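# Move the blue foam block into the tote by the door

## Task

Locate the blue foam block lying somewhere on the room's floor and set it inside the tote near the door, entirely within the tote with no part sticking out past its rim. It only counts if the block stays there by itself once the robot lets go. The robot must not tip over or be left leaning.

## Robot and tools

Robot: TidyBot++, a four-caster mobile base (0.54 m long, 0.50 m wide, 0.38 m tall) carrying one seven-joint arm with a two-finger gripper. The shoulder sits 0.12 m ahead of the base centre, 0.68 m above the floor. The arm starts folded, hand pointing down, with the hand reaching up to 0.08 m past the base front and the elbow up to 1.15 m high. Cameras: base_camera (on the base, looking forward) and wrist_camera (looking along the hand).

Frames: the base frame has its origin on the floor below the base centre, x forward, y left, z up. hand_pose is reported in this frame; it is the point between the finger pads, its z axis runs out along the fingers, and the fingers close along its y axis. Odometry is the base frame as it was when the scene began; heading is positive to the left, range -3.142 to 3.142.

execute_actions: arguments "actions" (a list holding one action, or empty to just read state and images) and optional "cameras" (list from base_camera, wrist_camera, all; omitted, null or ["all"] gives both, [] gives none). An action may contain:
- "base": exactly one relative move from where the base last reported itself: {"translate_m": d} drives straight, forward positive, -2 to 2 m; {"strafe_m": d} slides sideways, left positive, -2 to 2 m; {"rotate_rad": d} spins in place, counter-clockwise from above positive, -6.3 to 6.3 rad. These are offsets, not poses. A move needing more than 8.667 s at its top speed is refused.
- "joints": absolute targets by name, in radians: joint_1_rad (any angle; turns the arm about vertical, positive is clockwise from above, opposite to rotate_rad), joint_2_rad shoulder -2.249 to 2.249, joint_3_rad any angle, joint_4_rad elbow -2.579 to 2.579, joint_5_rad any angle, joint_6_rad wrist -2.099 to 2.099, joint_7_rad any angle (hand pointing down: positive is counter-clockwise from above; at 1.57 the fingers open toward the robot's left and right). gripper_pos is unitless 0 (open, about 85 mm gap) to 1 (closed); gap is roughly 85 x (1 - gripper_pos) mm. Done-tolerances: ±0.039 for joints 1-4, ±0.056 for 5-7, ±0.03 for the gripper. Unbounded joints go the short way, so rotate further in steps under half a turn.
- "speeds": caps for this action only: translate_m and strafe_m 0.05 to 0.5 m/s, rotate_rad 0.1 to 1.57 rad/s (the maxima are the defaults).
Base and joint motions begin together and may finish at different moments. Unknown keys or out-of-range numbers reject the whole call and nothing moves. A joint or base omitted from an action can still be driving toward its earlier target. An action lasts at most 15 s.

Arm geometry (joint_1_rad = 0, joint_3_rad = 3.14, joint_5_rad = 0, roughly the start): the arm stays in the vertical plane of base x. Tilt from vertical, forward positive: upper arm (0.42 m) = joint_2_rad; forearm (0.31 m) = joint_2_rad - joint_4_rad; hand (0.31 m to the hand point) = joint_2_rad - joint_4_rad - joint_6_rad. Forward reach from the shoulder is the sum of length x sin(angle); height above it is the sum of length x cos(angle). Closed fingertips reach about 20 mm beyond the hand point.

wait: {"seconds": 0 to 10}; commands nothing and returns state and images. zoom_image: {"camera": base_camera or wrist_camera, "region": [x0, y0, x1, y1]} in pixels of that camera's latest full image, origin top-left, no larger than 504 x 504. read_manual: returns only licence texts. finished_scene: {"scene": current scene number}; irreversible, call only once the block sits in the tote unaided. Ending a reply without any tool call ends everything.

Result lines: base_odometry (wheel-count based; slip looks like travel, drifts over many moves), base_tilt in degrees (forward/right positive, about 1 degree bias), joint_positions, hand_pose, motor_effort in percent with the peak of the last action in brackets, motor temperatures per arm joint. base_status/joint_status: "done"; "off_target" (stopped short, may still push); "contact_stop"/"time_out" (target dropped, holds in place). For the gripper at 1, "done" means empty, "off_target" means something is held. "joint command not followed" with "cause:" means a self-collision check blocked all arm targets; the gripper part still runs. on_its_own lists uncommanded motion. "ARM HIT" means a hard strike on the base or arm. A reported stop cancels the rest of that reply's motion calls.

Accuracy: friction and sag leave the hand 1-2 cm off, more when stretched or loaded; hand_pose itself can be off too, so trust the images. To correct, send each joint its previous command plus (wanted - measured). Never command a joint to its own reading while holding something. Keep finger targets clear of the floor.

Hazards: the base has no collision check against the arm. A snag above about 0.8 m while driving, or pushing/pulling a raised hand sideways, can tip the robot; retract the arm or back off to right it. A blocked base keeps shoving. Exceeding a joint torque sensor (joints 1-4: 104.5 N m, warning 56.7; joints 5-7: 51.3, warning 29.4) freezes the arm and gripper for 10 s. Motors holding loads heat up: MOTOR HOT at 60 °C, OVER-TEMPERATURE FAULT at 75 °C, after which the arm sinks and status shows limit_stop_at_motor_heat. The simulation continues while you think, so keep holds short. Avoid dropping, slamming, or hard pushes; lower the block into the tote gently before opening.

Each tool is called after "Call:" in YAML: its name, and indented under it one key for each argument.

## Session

Call:
execute_actions:
  actions: []

Scene clock: 0.00 s.
Motor temperatures (°C, as the motors report them): [35 31 30 31 34 35 39]
base_odometry: x=+0.000 y=+0.000 heading=+0.000 (m, m, rad; odometry frame)
base_tilt: forward=-0.2 right=+0.2 (deg)
base_status: not commanded
joint_positions: joint_1_rad=+0.020 joint_2_rad=-0.303 joint_3_rad=+3.171 joint_4_rad=-2.538 joint_5_rad=+0.007 joint_6_rad=-0.897 joint_7_rad=+1.546 gripper_pos=+0.000
joint_status: not commanded
motor_effort: joint_1_rad=-2 joint_2_rad=-4 joint_3_rad=+0 joint_4_rad=+16 joint_5_rad=+0 joint_6_rad=+1 joint_7_rad=-1 (%)
hand_pose: x=+0.2443 y=-0.0055 z=+0.5786 quat_wxyz=(-0.002, +0.999, -0.034, +0.005) (m; base frame)
pictures: base_camera, wrist_camera
Images, in order (width x height): base_camera 644x364, wrist_camera 644x476.

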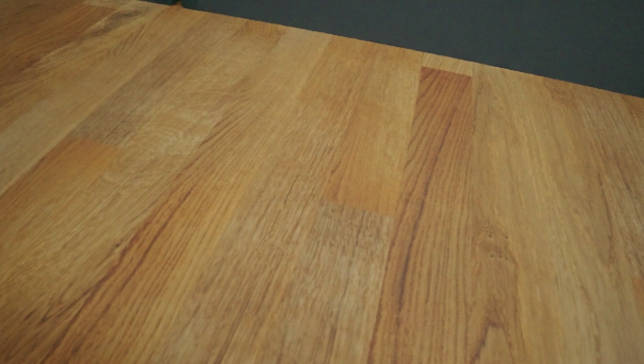

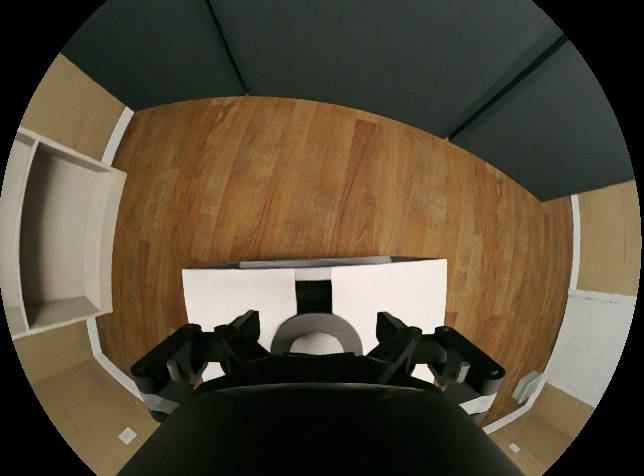

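Call:
execute_actions:
  actions:
    - {"base": {"strafe_m": -1.4}, "joints": {"joint_1_rad": 0.0, "joint_2_rad": -0.4, "joint_3_rad": 3.13, "joint_4_rad": -1.2, "joint_6_rad": -1.75, "joint_7_rad": 1.6}}
  cameras: []

Call:
execute_actions:
  actions:
    - {"base": {"rotate_rad": -0.29}}

Scene clock: 5.47 s.
Motor temperatures (°C, as the motors report them): [35 31 30 31 34 35 39]
base_odometry: x=-0.002 y=-1.400 heading=-0.001 (m, m, rad; odometry frame)
base_tilt: forward=-0.2 right=+0.2 (deg)
base_status: done
joint_positions: joint_1_rad=+0.018 joint_2_rad=-0.389 joint_3_rad=+3.140 joint_4_rad=-1.216 joint_5_rad=+0.007 joint_6_rad=-1.712 joint_7_rad=+1.555 gripper_pos=+0.000
joint_status: all done
motor_effort: joint_1_rad=-1(0) joint_2_rad=-1(7) joint_3_rad=+1(2) joint_4_rad=+16(19) joint_5_rad=+0(0) joint_6_rad=+5(5) joint_7_rad=+0(1) (%)
hand_pose: x=+0.3671 y=-0.0048 z=+1.0277 quat_wxyz=(+0.003, +0.955, -0.017, +0.297) (m; base frame)
pictures: none
No camera images: the call's "cameras" was empty. Leave "cameras" out to get every camera's image.

Scene clock: 6.63 s.
Motor temperatures (°C, as the motors report them): [35 31 30 31 34 35 39]
base_odometry: x=-0.002 y=-1.400 heading=-0.291 (m, m, rad; odometry frame)
base_tilt: forward=-0.2 right=+0.2 (deg)
base_status: done
joint_positions: joint_1_rad=+0.017 joint_2_rad=-0.389 joint_3_rad=+3.138 joint_4_rad=-1.216 joint_5_rad=+0.007 joint_6_rad=-1.712 joint_7_rad=+1.555 gripper_pos=+0.000
joint_status: not commanded
motor_effort: joint_1_rad=-2(1) joint_2_rad=-2(3) joint_3_rad=+1(2) joint_4_rad=+16(16) joint_5_rad=+1(1) joint_6_rad=+5(5) joint_7_rad=-1(1) (%)
hand_pose: x=+0.3670 y=-0.0037 z=+1.0277 quat_wxyz=(+0.003, +0.955, -0.015, +0.297) (m; base frame)
pictures: base_camera, wrist_camera
Images, in order (width x height): base_camera 644x364, wrist_camera 644x476.

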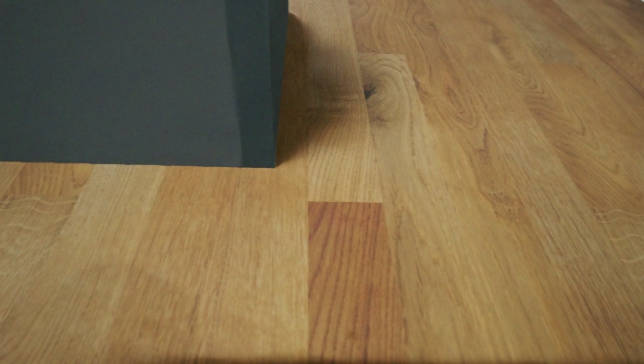

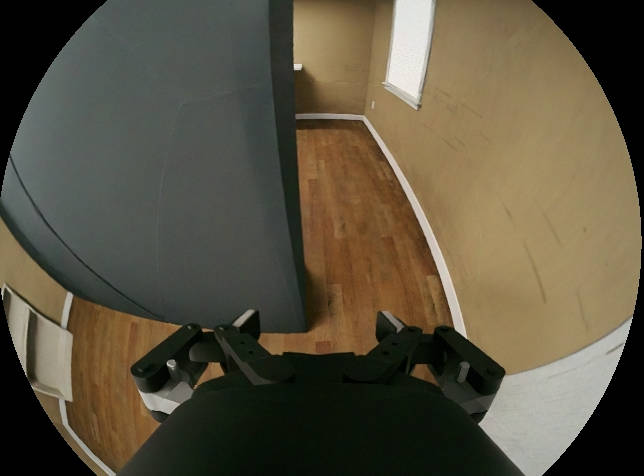

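Call:
execute_actions:
  actions:
    - {"base": {"strafe_m": -0.33}}

Scene clock: 8.83 s.
Motor temperatures (°C, as the motors report them): [35 31 30 31 34 35 39]
base_odometry: x=-0.097 y=-1.716 heading=-0.291 (m, m, rad; odometry frame)
base_tilt: forward=-0.2 right=+0.2 (deg)
base_status: done
joint_positions: joint_1_rad=+0.016 joint_2_rad=-0.389 joint_3_rad=+3.136 joint_4_rad=-1.216 joint_5_rad=+0.007 joint_6_rad=-1.712 joint_7_rad=+1.555 gripper_pos=+0.000
joint_status: not commanded
motor_effort: joint_1_rad=-2(2) joint_2_rad=-2(2) joint_3_rad=+1(3) joint_4_rad=+15(16) joint_5_rad=+0(2) joint_6_rad=+5(5) joint_7_rad=+0(1) (%)
hand_pose: x=+0.3670 y=-0.0028 z=+1.0277 quat_wxyz=(+0.003, +0.955, -0.014, +0.297) (m; base frame)
pictures: base_camera, wrist_camera
Images, in order (width x height): base_camera 644x364, wrist_camera 644x476.

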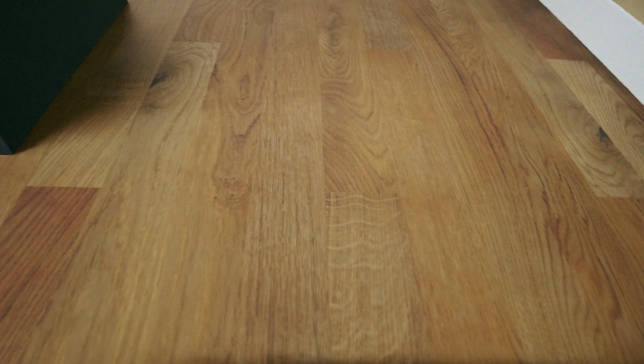

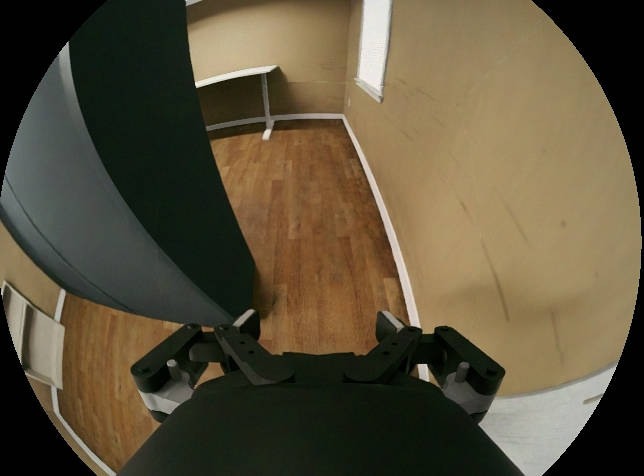

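Call:
execute_actions:
  actions:
    - {"base": {"translate_m": 1.6}, "joints": {"joint_1_rad": -0.7}}

Scene clock: 13.60 s.
Motor temperatures (°C, as the motors report them): [35 31 30 31 34 35 39]
base_odometry: x=+1.435 y=-2.177 heading=-0.292 (m, m, rad; odometry frame)
base_tilt: forward=-0.2 right=+0.1 (deg)
base_status: done
joint_positions: joint_1_rad=-0.684 joint_2_rad=-0.398 joint_3_rad=+3.136 joint_4_rad=-1.215 joint_5_rad=+0.007 joint_6_rad=-1.714 joint_7_rad=+1.555 gripper_pos=+0.000
joint_status: all done
motor_effort: joint_1_rad=-1(1) joint_2_rad=-1(4) joint_3_rad=+1(2) joint_4_rad=+15(16) joint_5_rad=+1(1) joint_6_rad=+5(5) joint_7_rad=-1(0) (%)
hand_pose: x=+0.3076 y=+0.1556 z=+1.0299 quat_wxyz=(-0.100, +0.900, +0.314, +0.284) (m; base frame)
pictures: base_camera, wrist_camera
Images, in order (width x height): base_camera 644x364, wrist_camera 644x476.

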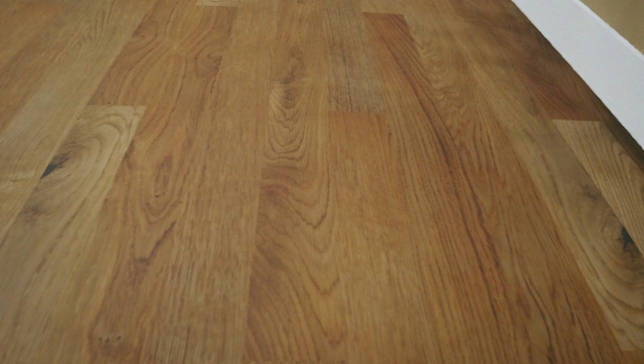

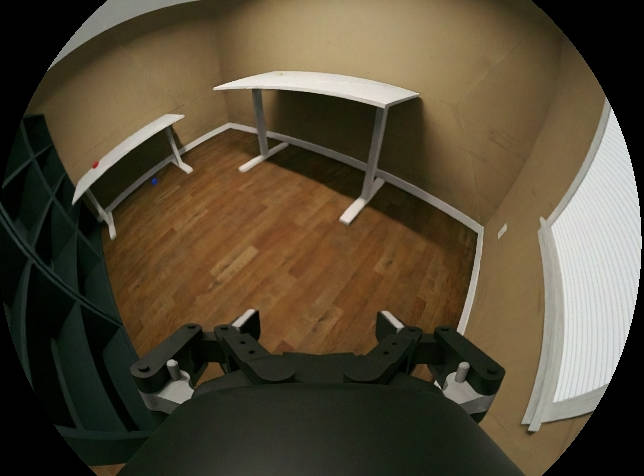

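Call:
zoom_image:
  camera: "wrist_camera"
  region: [60, 100, 260, 250]

Region (60, 100, 260, 250) of wrist_camera's 644x476 image, scaled by 2.520; it fills the top 378 rows of this view, and the rest is white.

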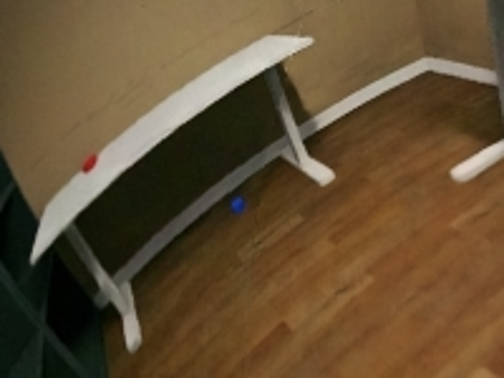

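Call:
execute_actions:
  actions:
    - {"base": {"rotate_rad": 1.47}, "joints": {"joint_1_rad": 0.0, "joint_7_rad": 1.64}}
  cameras: ["wrist_camera"]

Scene clock: 16.67 s.
Motor temperatures (°C, as the motors report them): [35 31 30 31 34 35 39]
base_odometry: x=+1.435 y=-2.177 heading=+1.178 (m, m, rad; odometry frame)
base_tilt: forward=-0.2 right=+0.2 (deg)
base_status: done
joint_positions: joint_1_rad=-0.017 joint_2_rad=-0.398 joint_3_rad=+3.135 joint_4_rad=-1.215 joint_5_rad=+0.007 joint_6_rad=-1.714 joint_7_rad=+1.595 gripper_pos=+0.000
joint_status: all done
motor_effort: joint_1_rad=-2(3) joint_2_rad=-1(2) joint_3_rad=+1(1) joint_4_rad=+15(16) joint_5_rad=+0(0) joint_6_rad=+5(5) joint_7_rad=+0(0) (%)
hand_pose: x=+0.3634 y=+0.0057 z=+1.0299 quat_wxyz=(+0.005, +0.953, +0.021, +0.301) (m; base frame)
pictures: wrist_camera
Images, in order (width x height): wrist_camera 644x476.

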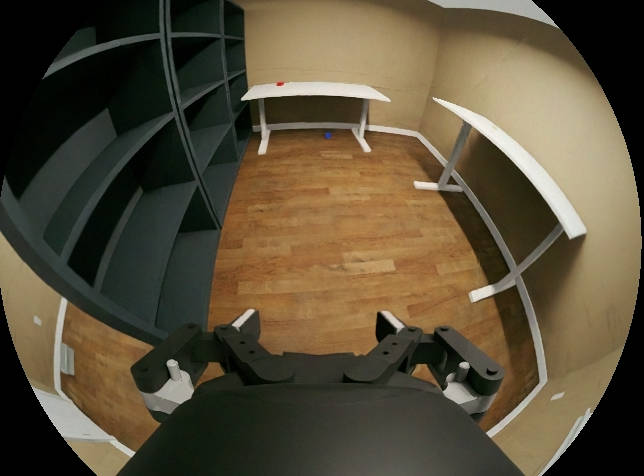

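Call:
execute_actions:
  actions:
    - {"base": {"translate_m": 1.4}, "joints": {"joint_2_rad": 2.15, "joint_4_rad": 0.485, "joint_6_rad": -1.13}}

Scene clock: 21.87 s.
Motor temperatures (°C, as the motors report them): [35 31 30 31 34 35 39]
base_odometry: x=+1.969 y=-0.882 heading=+1.179 (m, m, rad; odometry frame)
base_tilt: forward=-0.2 right=+0.1 (deg)
base_status: done
joint_positions: joint_1_rad=-0.017 joint_2_rad=+2.138 joint_3_rad=+3.135 joint_4_rad=+0.467 joint_5_rad=+0.007 joint_6_rad=-1.165 joint_7_rad=+1.595 gripper_pos=+0.000
joint_status: all done
motor_effort: joint_1_rad=-1(2) joint_2_rad=-48(56) joint_3_rad=+0(1) joint_4_rad=+19(20) joint_5_rad=+1(1) joint_6_rad=+3(6) joint_7_rad=+0(0) (%)
hand_pose: x=+0.8804 y=+0.0126 z=+0.1278 quat_wxyz=(+0.001, +0.988, +0.019, +0.152) (m; base frame)
pictures: base_camera, wrist_camera
Images, in order (width x height): base_camera 644x364, wrist_camera 644x476.

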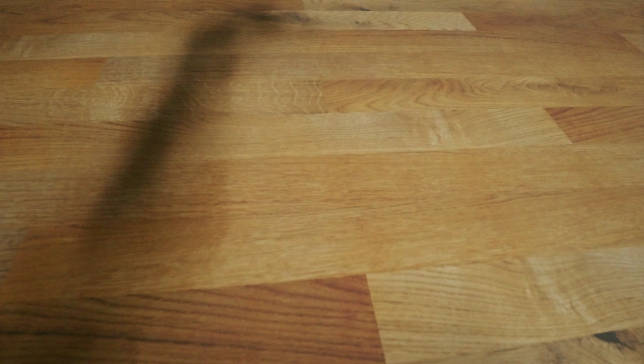

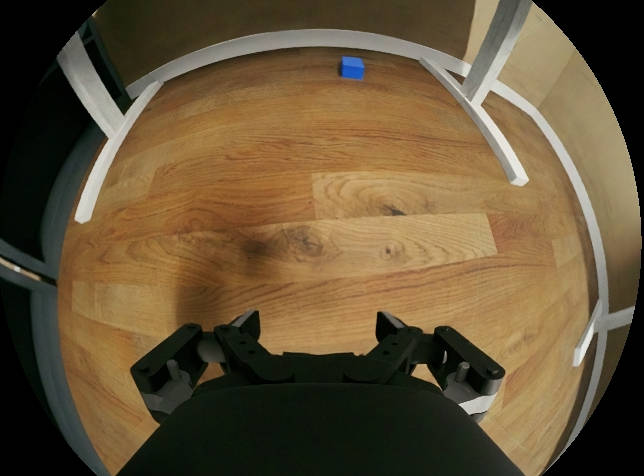

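Call:
zoom_image:
  camera: "wrist_camera"
  region: [290, 20, 420, 110]

Region (290, 20, 420, 110) of wrist_camera's 644x476 image, scaled by 3.877; it fills the top 349 rows of this view, and the rest is white.

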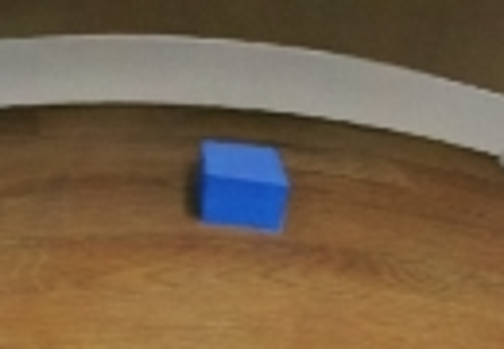

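Call:
execute_actions:
  actions:
    - {"base": {"translate_m": 0.5}, "joints": {"joint_1_rad": 0.1}}

Scene clock: 24.90 s.
Motor temperatures (°C, as the motors report them): [35 31 30 31 34 35 39]
base_odometry: x=+2.159 y=-0.420 heading=+1.180 (m, m, rad; odometry frame)
base_tilt: forward=-0.2 right=+0.1 (deg)
base_status: done
joint_positions: joint_1_rad=+0.106 joint_2_rad=+2.143 joint_3_rad=+3.135 joint_4_rad=+0.469 joint_5_rad=+0.007 joint_6_rad=-1.164 joint_7_rad=+1.595 gripper_pos=+0.000
joint_status: all done
motor_effort: joint_1_rad=-2(6) joint_2_rad=-47(49) joint_3_rad=+0(1) joint_4_rad=+19(19) joint_5_rad=+0(1) joint_6_rad=+3(3) joint_7_rad=+0(0) (%)
hand_pose: x=+0.8739 y=-0.0802 z=+0.1242 quat_wxyz=(+0.011, +0.988, -0.042, +0.150) (m; base frame)
pictures: base_camera, wrist_camera
Images, in order (width x height): base_camera 644x364, wrist_camera 644x476.

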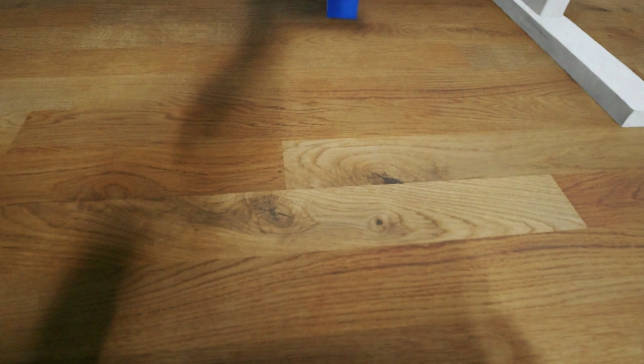

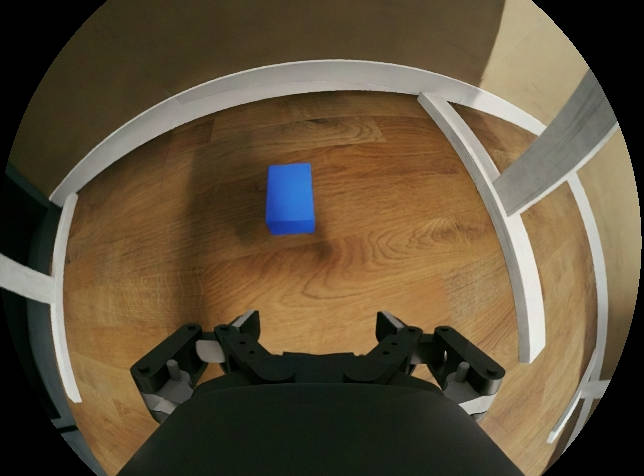

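Call:
execute_actions:
  actions:
    - {"base": {"translate_m": 0.14}, "joints": {"joint_1_rad": 0.06, "joint_2_rad": 2.21, "joint_4_rad": 0.415, "joint_6_rad": -0.89}}

Scene clock: 27.30 s.
Motor temperatures (°C, as the motors report them): [35 31 30 31 34 35 39]
base_odometry: x=+2.212 y=-0.290 heading=+1.181 (m, m, rad; odometry frame)
base_tilt: forward=-0.2 right=+0.1 (deg)
base_status: done
joint_positions: joint_1_rad=+0.069 joint_2_rad=+2.206 joint_3_rad=+3.135 joint_4_rad=+0.425 joint_5_rad=+0.007 joint_6_rad=-0.919 joint_7_rad=+1.595 gripper_pos=+0.000
joint_status: all done
motor_effort: joint_1_rad=-1(0) joint_2_rad=-46(51) joint_3_rad=-1(1) joint_4_rad=+19(21) joint_5_rad=+0(1) joint_6_rad=+4(4) joint_7_rad=+0(1) (%)
hand_pose: x=+0.8965 y=-0.0540 z=+0.0855 quat_wxyz=(+0.011, +0.975, -0.023, +0.219) (m; base frame)
pictures: base_camera, wrist_camera
Images, in order (width x height): base_camera 644x364, wrist_camera 644x476.

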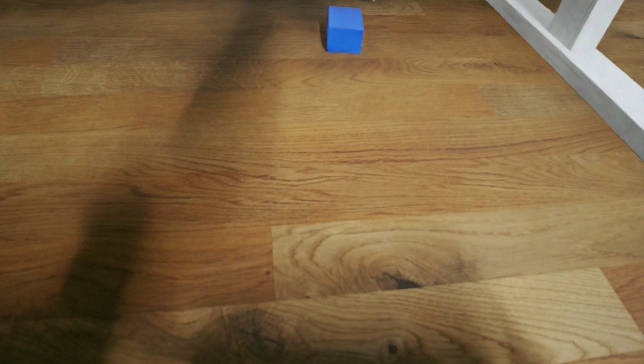

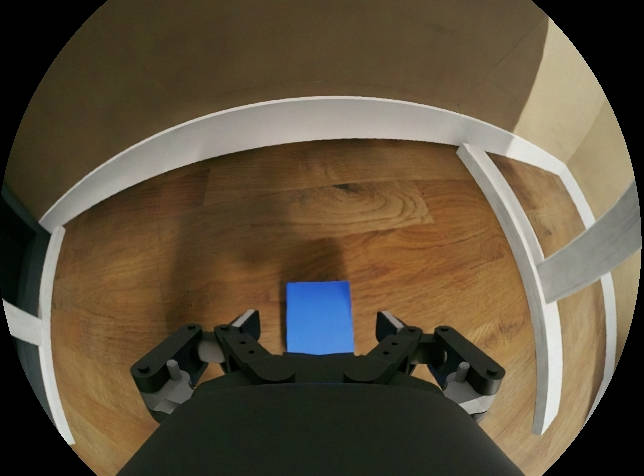

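Call:
execute_actions:
  actions:
    - {"joints": {"joint_4_rad": 0.228, "joint_6_rad": -0.70}}

Scene clock: 28.70 s.
Motor temperatures (°C, as the motors report them): [35 31 30 31 34 35 39]
base_odometry: x=+2.212 y=-0.290 heading=+1.181 (m, m, rad; odometry frame)
base_tilt: forward=-0.2 right=+0.2 (deg)
base_status: not commanded
joint_positions: joint_1_rad=+0.069 joint_2_rad=+2.211 joint_3_rad=+3.135 joint_4_rad=+0.241 joint_5_rad=+0.007 joint_6_rad=-0.739 joint_7_rad=+1.595 gripper_pos=+0.000
joint_status: all done
motor_effort: joint_1_rad=-2(2) joint_2_rad=-45(48) joint_3_rad=-1(1) joint_4_rad=+18(20) joint_5_rad=+0(0) joint_6_rad=+4(4) joint_7_rad=-1(0) (%)
hand_pose: x=+0.8750 y=-0.0519 z=+0.0258 quat_wxyz=(+0.011, +0.976, -0.022, +0.214) (m; base frame)
pictures: base_camera, wrist_camera
Images, in order (width x height): base_camera 644x364, wrist_camera 644x476.

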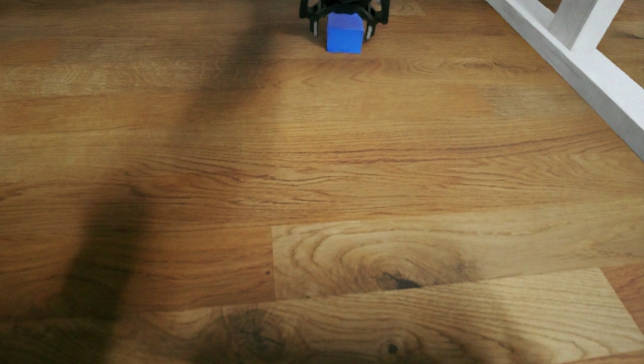

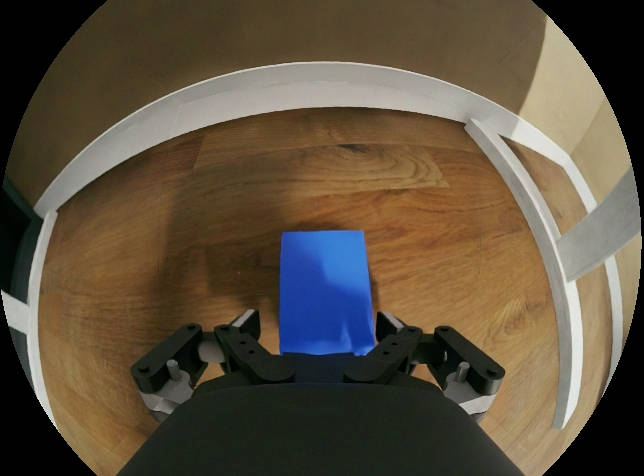

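Call:
execute_actions:
  actions:
    - {"joints": {"gripper_pos": 0.6}}
  cameras: []

Call:
execute_actions:
  actions:
    - {"base": {"translate_m": -0.6}, "joints": {"joint_4_rad": 0.44}}

Scene clock: 29.83 s.
Motor temperatures (°C, as the motors report them): [35 31 30 31 34 35 39]
base_odometry: x=+2.212 y=-0.290 heading=+1.181 (m, m, rad; odometry frame)
base_tilt: forward=-0.2 right=+0.2 (deg)
base_status: not commanded
joint_positions: joint_1_rad=+0.069 joint_2_rad=+2.209 joint_3_rad=+3.135 joint_4_rad=+0.240 joint_5_rad=+0.007 joint_6_rad=-0.738 joint_7_rad=+1.595 gripper_pos=+0.392
joint_status: gripper_pos off_target (ended at +0.392, target +0.600)
motor_effort: joint_1_rad=-1(2) joint_2_rad=-46(47) joint_3_rad=-1(1) joint_4_rad=+18(19) joint_5_rad=+0(0) joint_6_rad=+4(4) joint_7_rad=+0(0) (%)
hand_pose: x=+0.8763 y=-0.0520 z=+0.0272 quat_wxyz=(+0.011, +0.976, -0.022, +0.215) (m; base frame)
pictures: none
No camera images: the call's "cameras" was empty. Leave "cameras" out to get every camera's image.

Scene clock: 32.60 s.
Motor temperatures (°C, as the motors report them): [35 32 30 31 34 35 39]
base_odometry: x=+1.985 y=-0.845 heading=+1.181 (m, m, rad; odometry frame)
base_tilt: forward=-0.2 right=+0.2 (deg)
base_status: done
joint_positions: joint_1_rad=+0.065 joint_2_rad=+2.214 joint_3_rad=+3.135 joint_4_rad=+0.425 joint_5_rad=+0.007 joint_6_rad=-0.736 joint_7_rad=+1.595 gripper_pos=+0.392
joint_status: all done
motor_effort: joint_1_rad=-1(4) joint_2_rad=-48(50) joint_3_rad=+0(1) joint_4_rad=+21(21) joint_5_rad=+1(1) joint_6_rad=+5(6) joint_7_rad=+0(0) (%)
hand_pose: x=+0.9409 y=-0.0539 z=+0.1075 quat_wxyz=(+0.015, +0.953, -0.021, +0.303) (m; base frame)
pictures: base_camera, wrist_camera
Images, in order (width x height): base_camera 644x364, wrist_camera 644x476.

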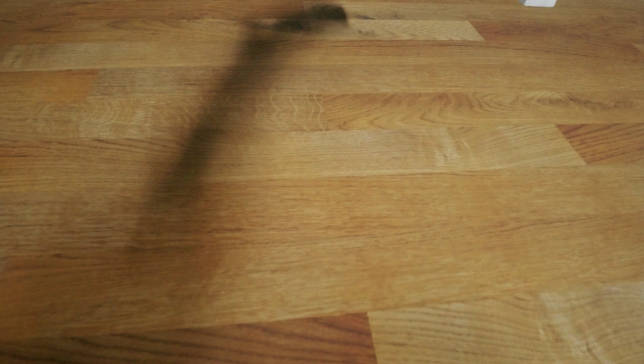

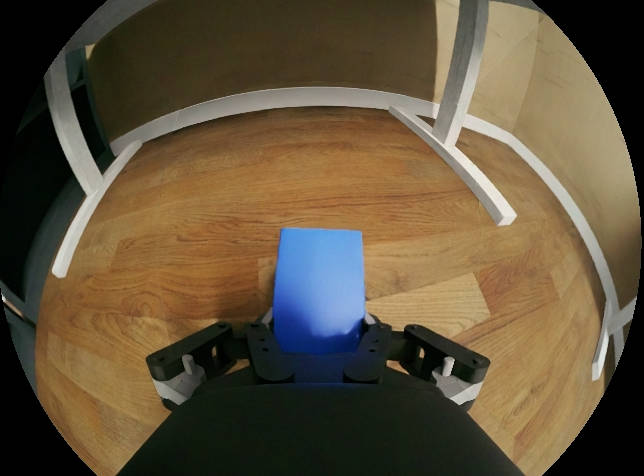

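Call:
execute_actions:
  actions:
    - {"base": {"translate_m": -1.42}, "joints": {"joint_1_rad": 0.0, "joint_2_rad": 0.0, "joint_4_rad": -2.2, "gripper_pos": 0.7}}
  cameras: []

Call:
execute_actions:
  actions:
    - {"base": {"rotate_rad": 1.70}}

Scene clock: 37.70 s.
Motor temperatures (°C, as the motors report them): [35 32 30 31 34 35 39]
base_odometry: x=+1.446 y=-2.159 heading=+1.181 (m, m, rad; odometry frame)
base_tilt: forward=-0.2 right=+0.2 (deg)
base_status: done
joint_positions: joint_1_rad=+0.019 joint_2_rad=+0.003 joint_3_rad=+3.135 joint_4_rad=-2.191 joint_5_rad=+0.007 joint_6_rad=-0.735 joint_7_rad=+1.595 gripper_pos=+0.392
joint_status: gripper_pos off_target (ended at +0.392, target +0.700); the others done
motor_effort: joint_1_rad=-1(1) joint_2_rad=-15(55) joint_3_rad=+0(1) joint_4_rad=+16(20) joint_5_rad=+0(0) joint_6_rad=+2(5) joint_7_rad=+0(1) (%)
hand_pose: x=+0.4408 y=-0.0040 z=+0.6147 quat_wxyz=(+0.005, +0.994, +0.008, +0.106) (m; base frame)
pictures: none
No camera images: the call's "cameras" was empty. Leave "cameras" out to get every camera's image.

Scene clock: 40.07 s.
Motor temperatures (°C, as the motors report them): [35 32 30 31 34 35 39]
base_odometry: x=+1.446 y=-2.159 heading=+2.881 (m, m, rad; odometry frame)
base_tilt: forward=-0.2 right=+0.1 (deg)
base_status: done
joint_positions: joint_1_rad=+0.010 joint_2_rad=+0.003 joint_3_rad=+3.132 joint_4_rad=-2.191 joint_5_rad=+0.007 joint_6_rad=-0.734 joint_7_rad=+1.595 gripper_pos=+0.392
joint_status: not commanded
motor_effort: joint_1_rad=-1(3) joint_2_rad=-15(16) joint_3_rad=+0(2) joint_4_rad=+15(16) joint_5_rad=+0(1) joint_6_rad=+2(2) joint_7_rad=+0(0) (%)
hand_pose: x=+0.4413 y=-0.0003 z=+0.6148 quat_wxyz=(+0.004, +0.994, +0.014, +0.106) (m; base frame)
pictures: base_camera, wrist_camera
Images, in order (width x height): base_camera 644x364, wrist_camera 644x476.

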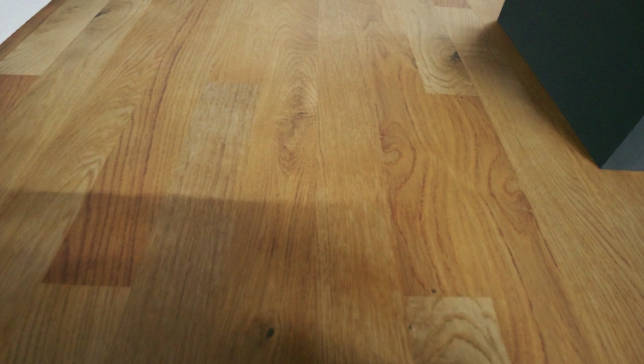

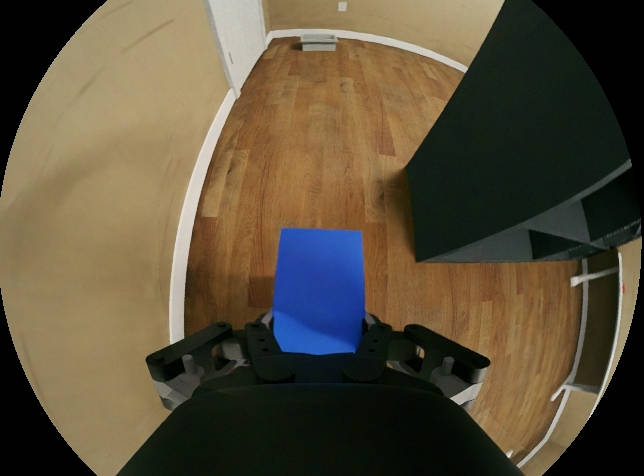

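Call:
execute_actions:
  actions:
    - {"base": {"translate_m": 1.45}, "joints": {"joint_2_rad": 1.1, "joint_4_rad": -1.51, "joint_6_rad": -0.19}}

Scene clock: 44.90 s.
Motor temperatures (°C, as the motors report them): [35 32 30 31 34 35 39]
base_odometry: x=+0.044 y=-1.788 heading=+2.882 (m, m, rad; odometry frame)
base_tilt: forward=-0.2 right=+0.1 (deg)
base_status: done
joint_positions: joint_1_rad=+0.010 joint_2_rad=+1.098 joint_3_rad=+3.132 joint_4_rad=-1.523 joint_5_rad=+0.007 joint_6_rad=-0.225 joint_7_rad=+1.595 gripper_pos=+0.392
joint_status: all done
motor_effort: joint_1_rad=-1(2) joint_2_rad=-42(43) joint_3_rad=-1(1) joint_4_rad=+10(18) joint_5_rad=+0(0) joint_6_rad=+3(3) joint_7_rad=+0(1) (%)
hand_pose: x=+0.7405 y=+0.0005 z=+0.3031 quat_wxyz=(-0.001, +0.989, +0.012, +0.147) (m; base frame)
pictures: base_camera, wrist_camera
Images, in order (width x height): base_camera 644x364, wrist_camera 644x476.

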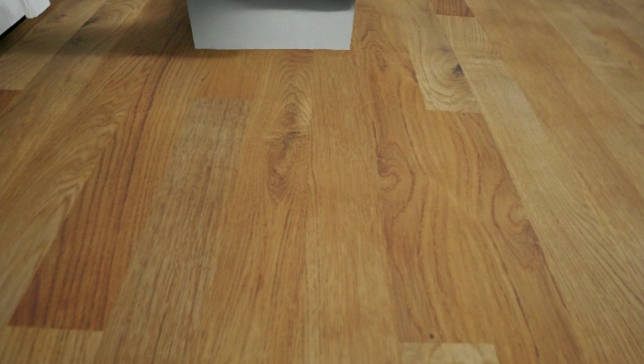

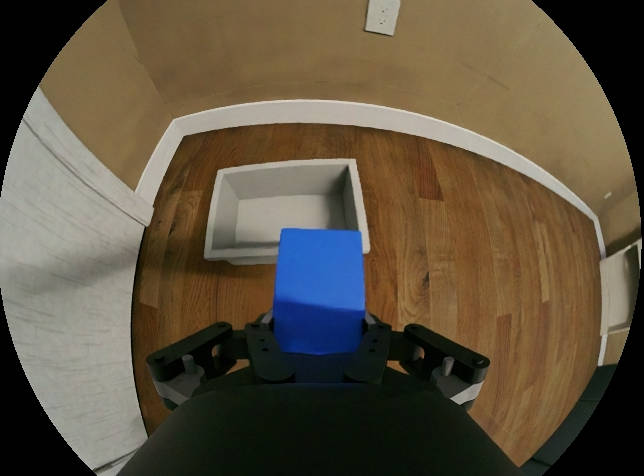

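Call:
execute_actions:
  actions:
    - {"base": {"translate_m": 0.215}, "joints": {"joint_1_rad": -0.095, "joint_2_rad": 1.272, "joint_4_rad": -1.435, "joint_6_rad": -0.09, "joint_7_rad": 1.46}}

Scene clock: 47.07 s.
Motor temperatures (°C, as the motors report them): [35 32 30 31 34 35 39]
base_odometry: x=-0.164 y=-1.733 heading=+2.883 (m, m, rad; odometry frame)
base_tilt: forward=-0.2 right=+0.2 (deg)
base_status: done
joint_positions: joint_1_rad=-0.091 joint_2_rad=+1.275 joint_3_rad=+3.132 joint_4_rad=-1.447 joint_5_rad=+0.007 joint_6_rad=-0.126 joint_7_rad=+1.502 gripper_pos=+0.392
joint_status: all done
motor_effort: joint_1_rad=-2(0) joint_2_rad=-43(46) joint_3_rad=-1(1) joint_4_rad=+9(11) joint_5_rad=+0(0) joint_6_rad=+3(4) joint_7_rad=+1(0) (%)
hand_pose: x=+0.7361 y=+0.0632 z=+0.2193 quat_wxyz=(-0.015, +0.989, +0.015, +0.145) (m; base frame)
pictures: base_camera, wrist_camera
Images, in order (width x height): base_camera 644x364, wrist_camera 644x476.

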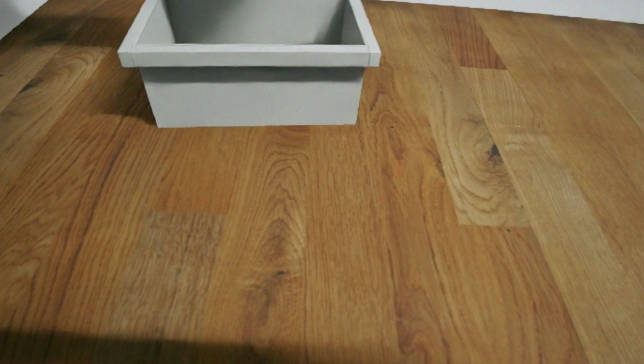

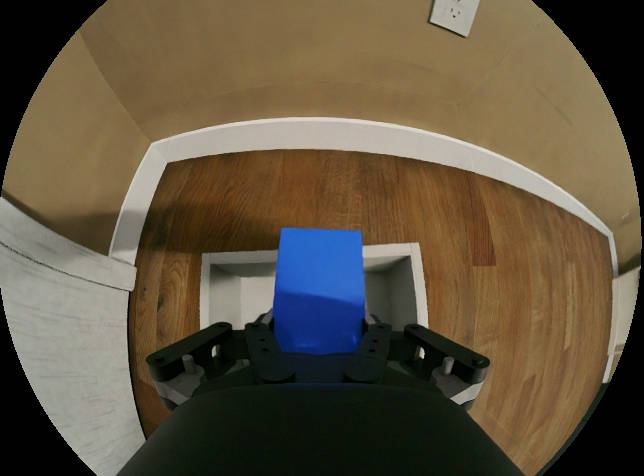

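Call:
execute_actions:
  actions:
    - {"joints": {"joint_1_rad": -0.115, "joint_4_rad": -1.57, "joint_6_rad": 0.015}}
  cameras: []

Call:
execute_actions:
  actions:
    - {"joints": {"joint_2_rad": 1.63, "joint_4_rad": -1.19}}

Scene clock: 49.83 s.
Motor temperatures (°C, as the motors report them): [35 32 30 31 34 35 39]
base_odometry: x=-0.164 y=-1.733 heading=+2.883 (m, m, rad; odometry frame)
base_tilt: forward=-0.2 right=+0.1 (deg)
base_status: not commanded
joint_positions: joint_1_rad=-0.099 joint_2_rad=+1.275 joint_3_rad=+3.132 joint_4_rad=-1.561 joint_5_rad=+0.007 joint_6_rad=-0.025 joint_7_rad=+1.502 gripper_pos=+0.392
joint_status: all done
motor_effort: joint_1_rad=-2(1) joint_2_rad=-41(43) joint_3_rad=-1(1) joint_4_rad=+7(8) joint_5_rad=+0(0) joint_6_rad=+3(3) joint_7_rad=+0(0) (%)
hand_pose: x=+0.6986 y=+0.0649 z=+0.2055 quat_wxyz=(-0.016, +0.990, +0.019, +0.139) (m; base frame)
pictures: none
No camera images: the call's "cameras" was empty. Leave "cameras" out to get every camera's image.

Scene clock: 51.60 s.
Motor temperatures (°C, as the motors report them): [35 32 30 31 34 35 39]
base_odometry: x=-0.164 y=-1.733 heading=+2.883 (m, m, rad; odometry frame)
base_tilt: forward=-0.2 right=+0.1 (deg)
base_status: not commanded
joint_positions: joint_1_rad=-0.099 joint_2_rad=+1.633 joint_3_rad=+3.132 joint_4_rad=-1.210 joint_5_rad=+0.007 joint_6_rad=-0.023 joint_7_rad=+1.502 gripper_pos=+0.392
joint_status: all done
motor_effort: joint_1_rad=-2(1) joint_2_rad=-43(45) joint_3_rad=-1(1) joint_4_rad=+6(7) joint_5_rad=+0(0) joint_6_rad=+3(3) joint_7_rad=+0(0) (%)
hand_pose: x=+0.7121 y=+0.0659 z=+0.0555 quat_wxyz=(-0.016, +0.990, +0.017, +0.136) (m; base frame)
pictures: base_camera, wrist_camera
Images, in order (width x height): base_camera 644x364, wrist_camera 644x476.

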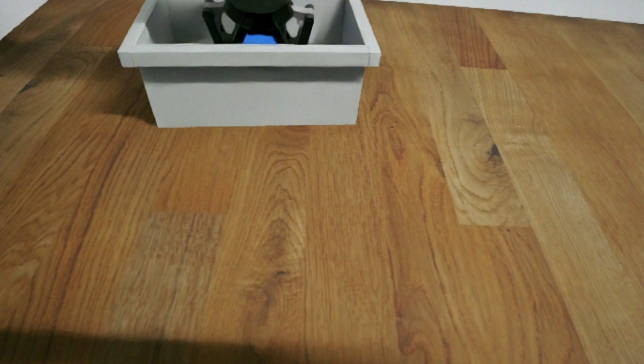

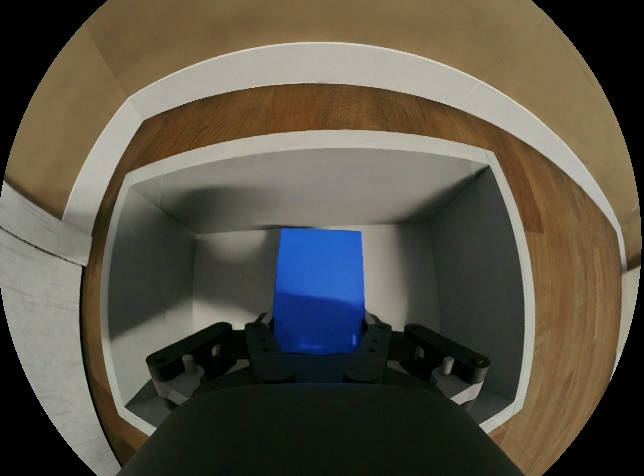

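Call:
execute_actions:
  actions:
    - {"joints": {"gripper_pos": 0.1}}
  cameras: []

Call:
execute_actions:
  actions:
    - {"joints": {"joint_2_rad": 1.3, "joint_4_rad": -1.55}}

Scene clock: 52.83 s.
Motor temperatures (°C, as the motors report them): [35 32 30 31 34 35 39]
base_odometry: x=-0.164 y=-1.733 heading=+2.883 (m, m, rad; odometry frame)
base_tilt: forward=-0.2 right=+0.1 (deg)
base_status: not commanded
joint_positions: joint_1_rad=-0.099 joint_2_rad=+1.633 joint_3_rad=+3.132 joint_4_rad=-1.210 joint_5_rad=+0.007 joint_6_rad=-0.023 joint_7_rad=+1.502 gripper_pos=+0.100
joint_status: all done
motor_effort: joint_1_rad=-1(1) joint_2_rad=-42(43) joint_3_rad=-1(1) joint_4_rad=+6(7) joint_5_rad=+0(0) joint_6_rad=+3(3) joint_7_rad=+0(1) (%)
hand_pose: x=+0.7122 y=+0.0659 z=+0.0555 quat_wxyz=(-0.016, +0.990, +0.017, +0.136) (m; base frame)
pictures: none
No camera images: the call's "cameras" was empty. Leave "cameras" out to get every camera's image.

Scene clock: 54.37 s.
Motor temperatures (°C, as the motors report them): [35 32 30 31 34 35 39]
base_odometry: x=-0.164 y=-1.733 heading=+2.883 (m, m, rad; odometry frame)
base_tilt: forward=-0.2 right=+0.1 (deg)
base_status: not commanded
joint_positions: joint_1_rad=-0.099 joint_2_rad=+1.302 joint_3_rad=+3.132 joint_4_rad=-1.530 joint_5_rad=+0.007 joint_6_rad=-0.022 joint_7_rad=+1.502 gripper_pos=+0.100
joint_status: all done
motor_effort: joint_1_rad=-2(1) joint_2_rad=-41(45) joint_3_rad=-1(1) joint_4_rad=+7(8) joint_5_rad=+1(0) joint_6_rad=+3(3) joint_7_rad=-1(1) (%)
hand_pose: x=+0.7049 y=+0.0655 z=+0.1959 quat_wxyz=(-0.016, +0.990, +0.019, +0.142) (m; base frame)
pictures: base_camera, wrist_camera
Images, in order (width x height): base_camera 644x364, wrist_camera 644x476.

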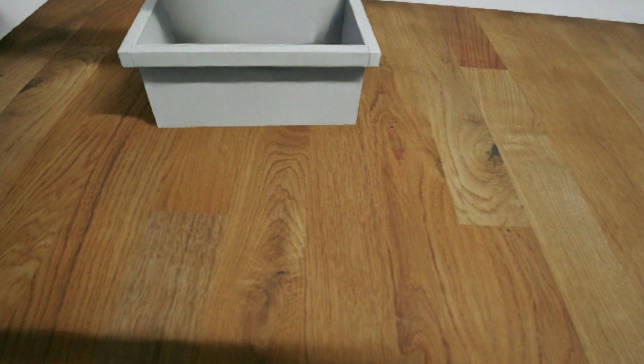

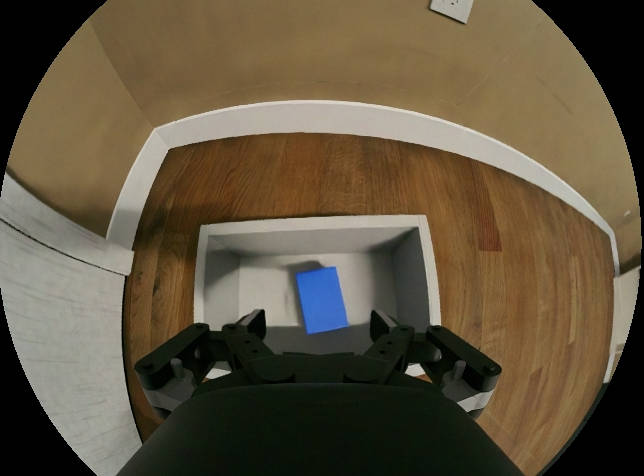

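Call:
finished_scene:
  scene: 2

The scene is finished: the task was done.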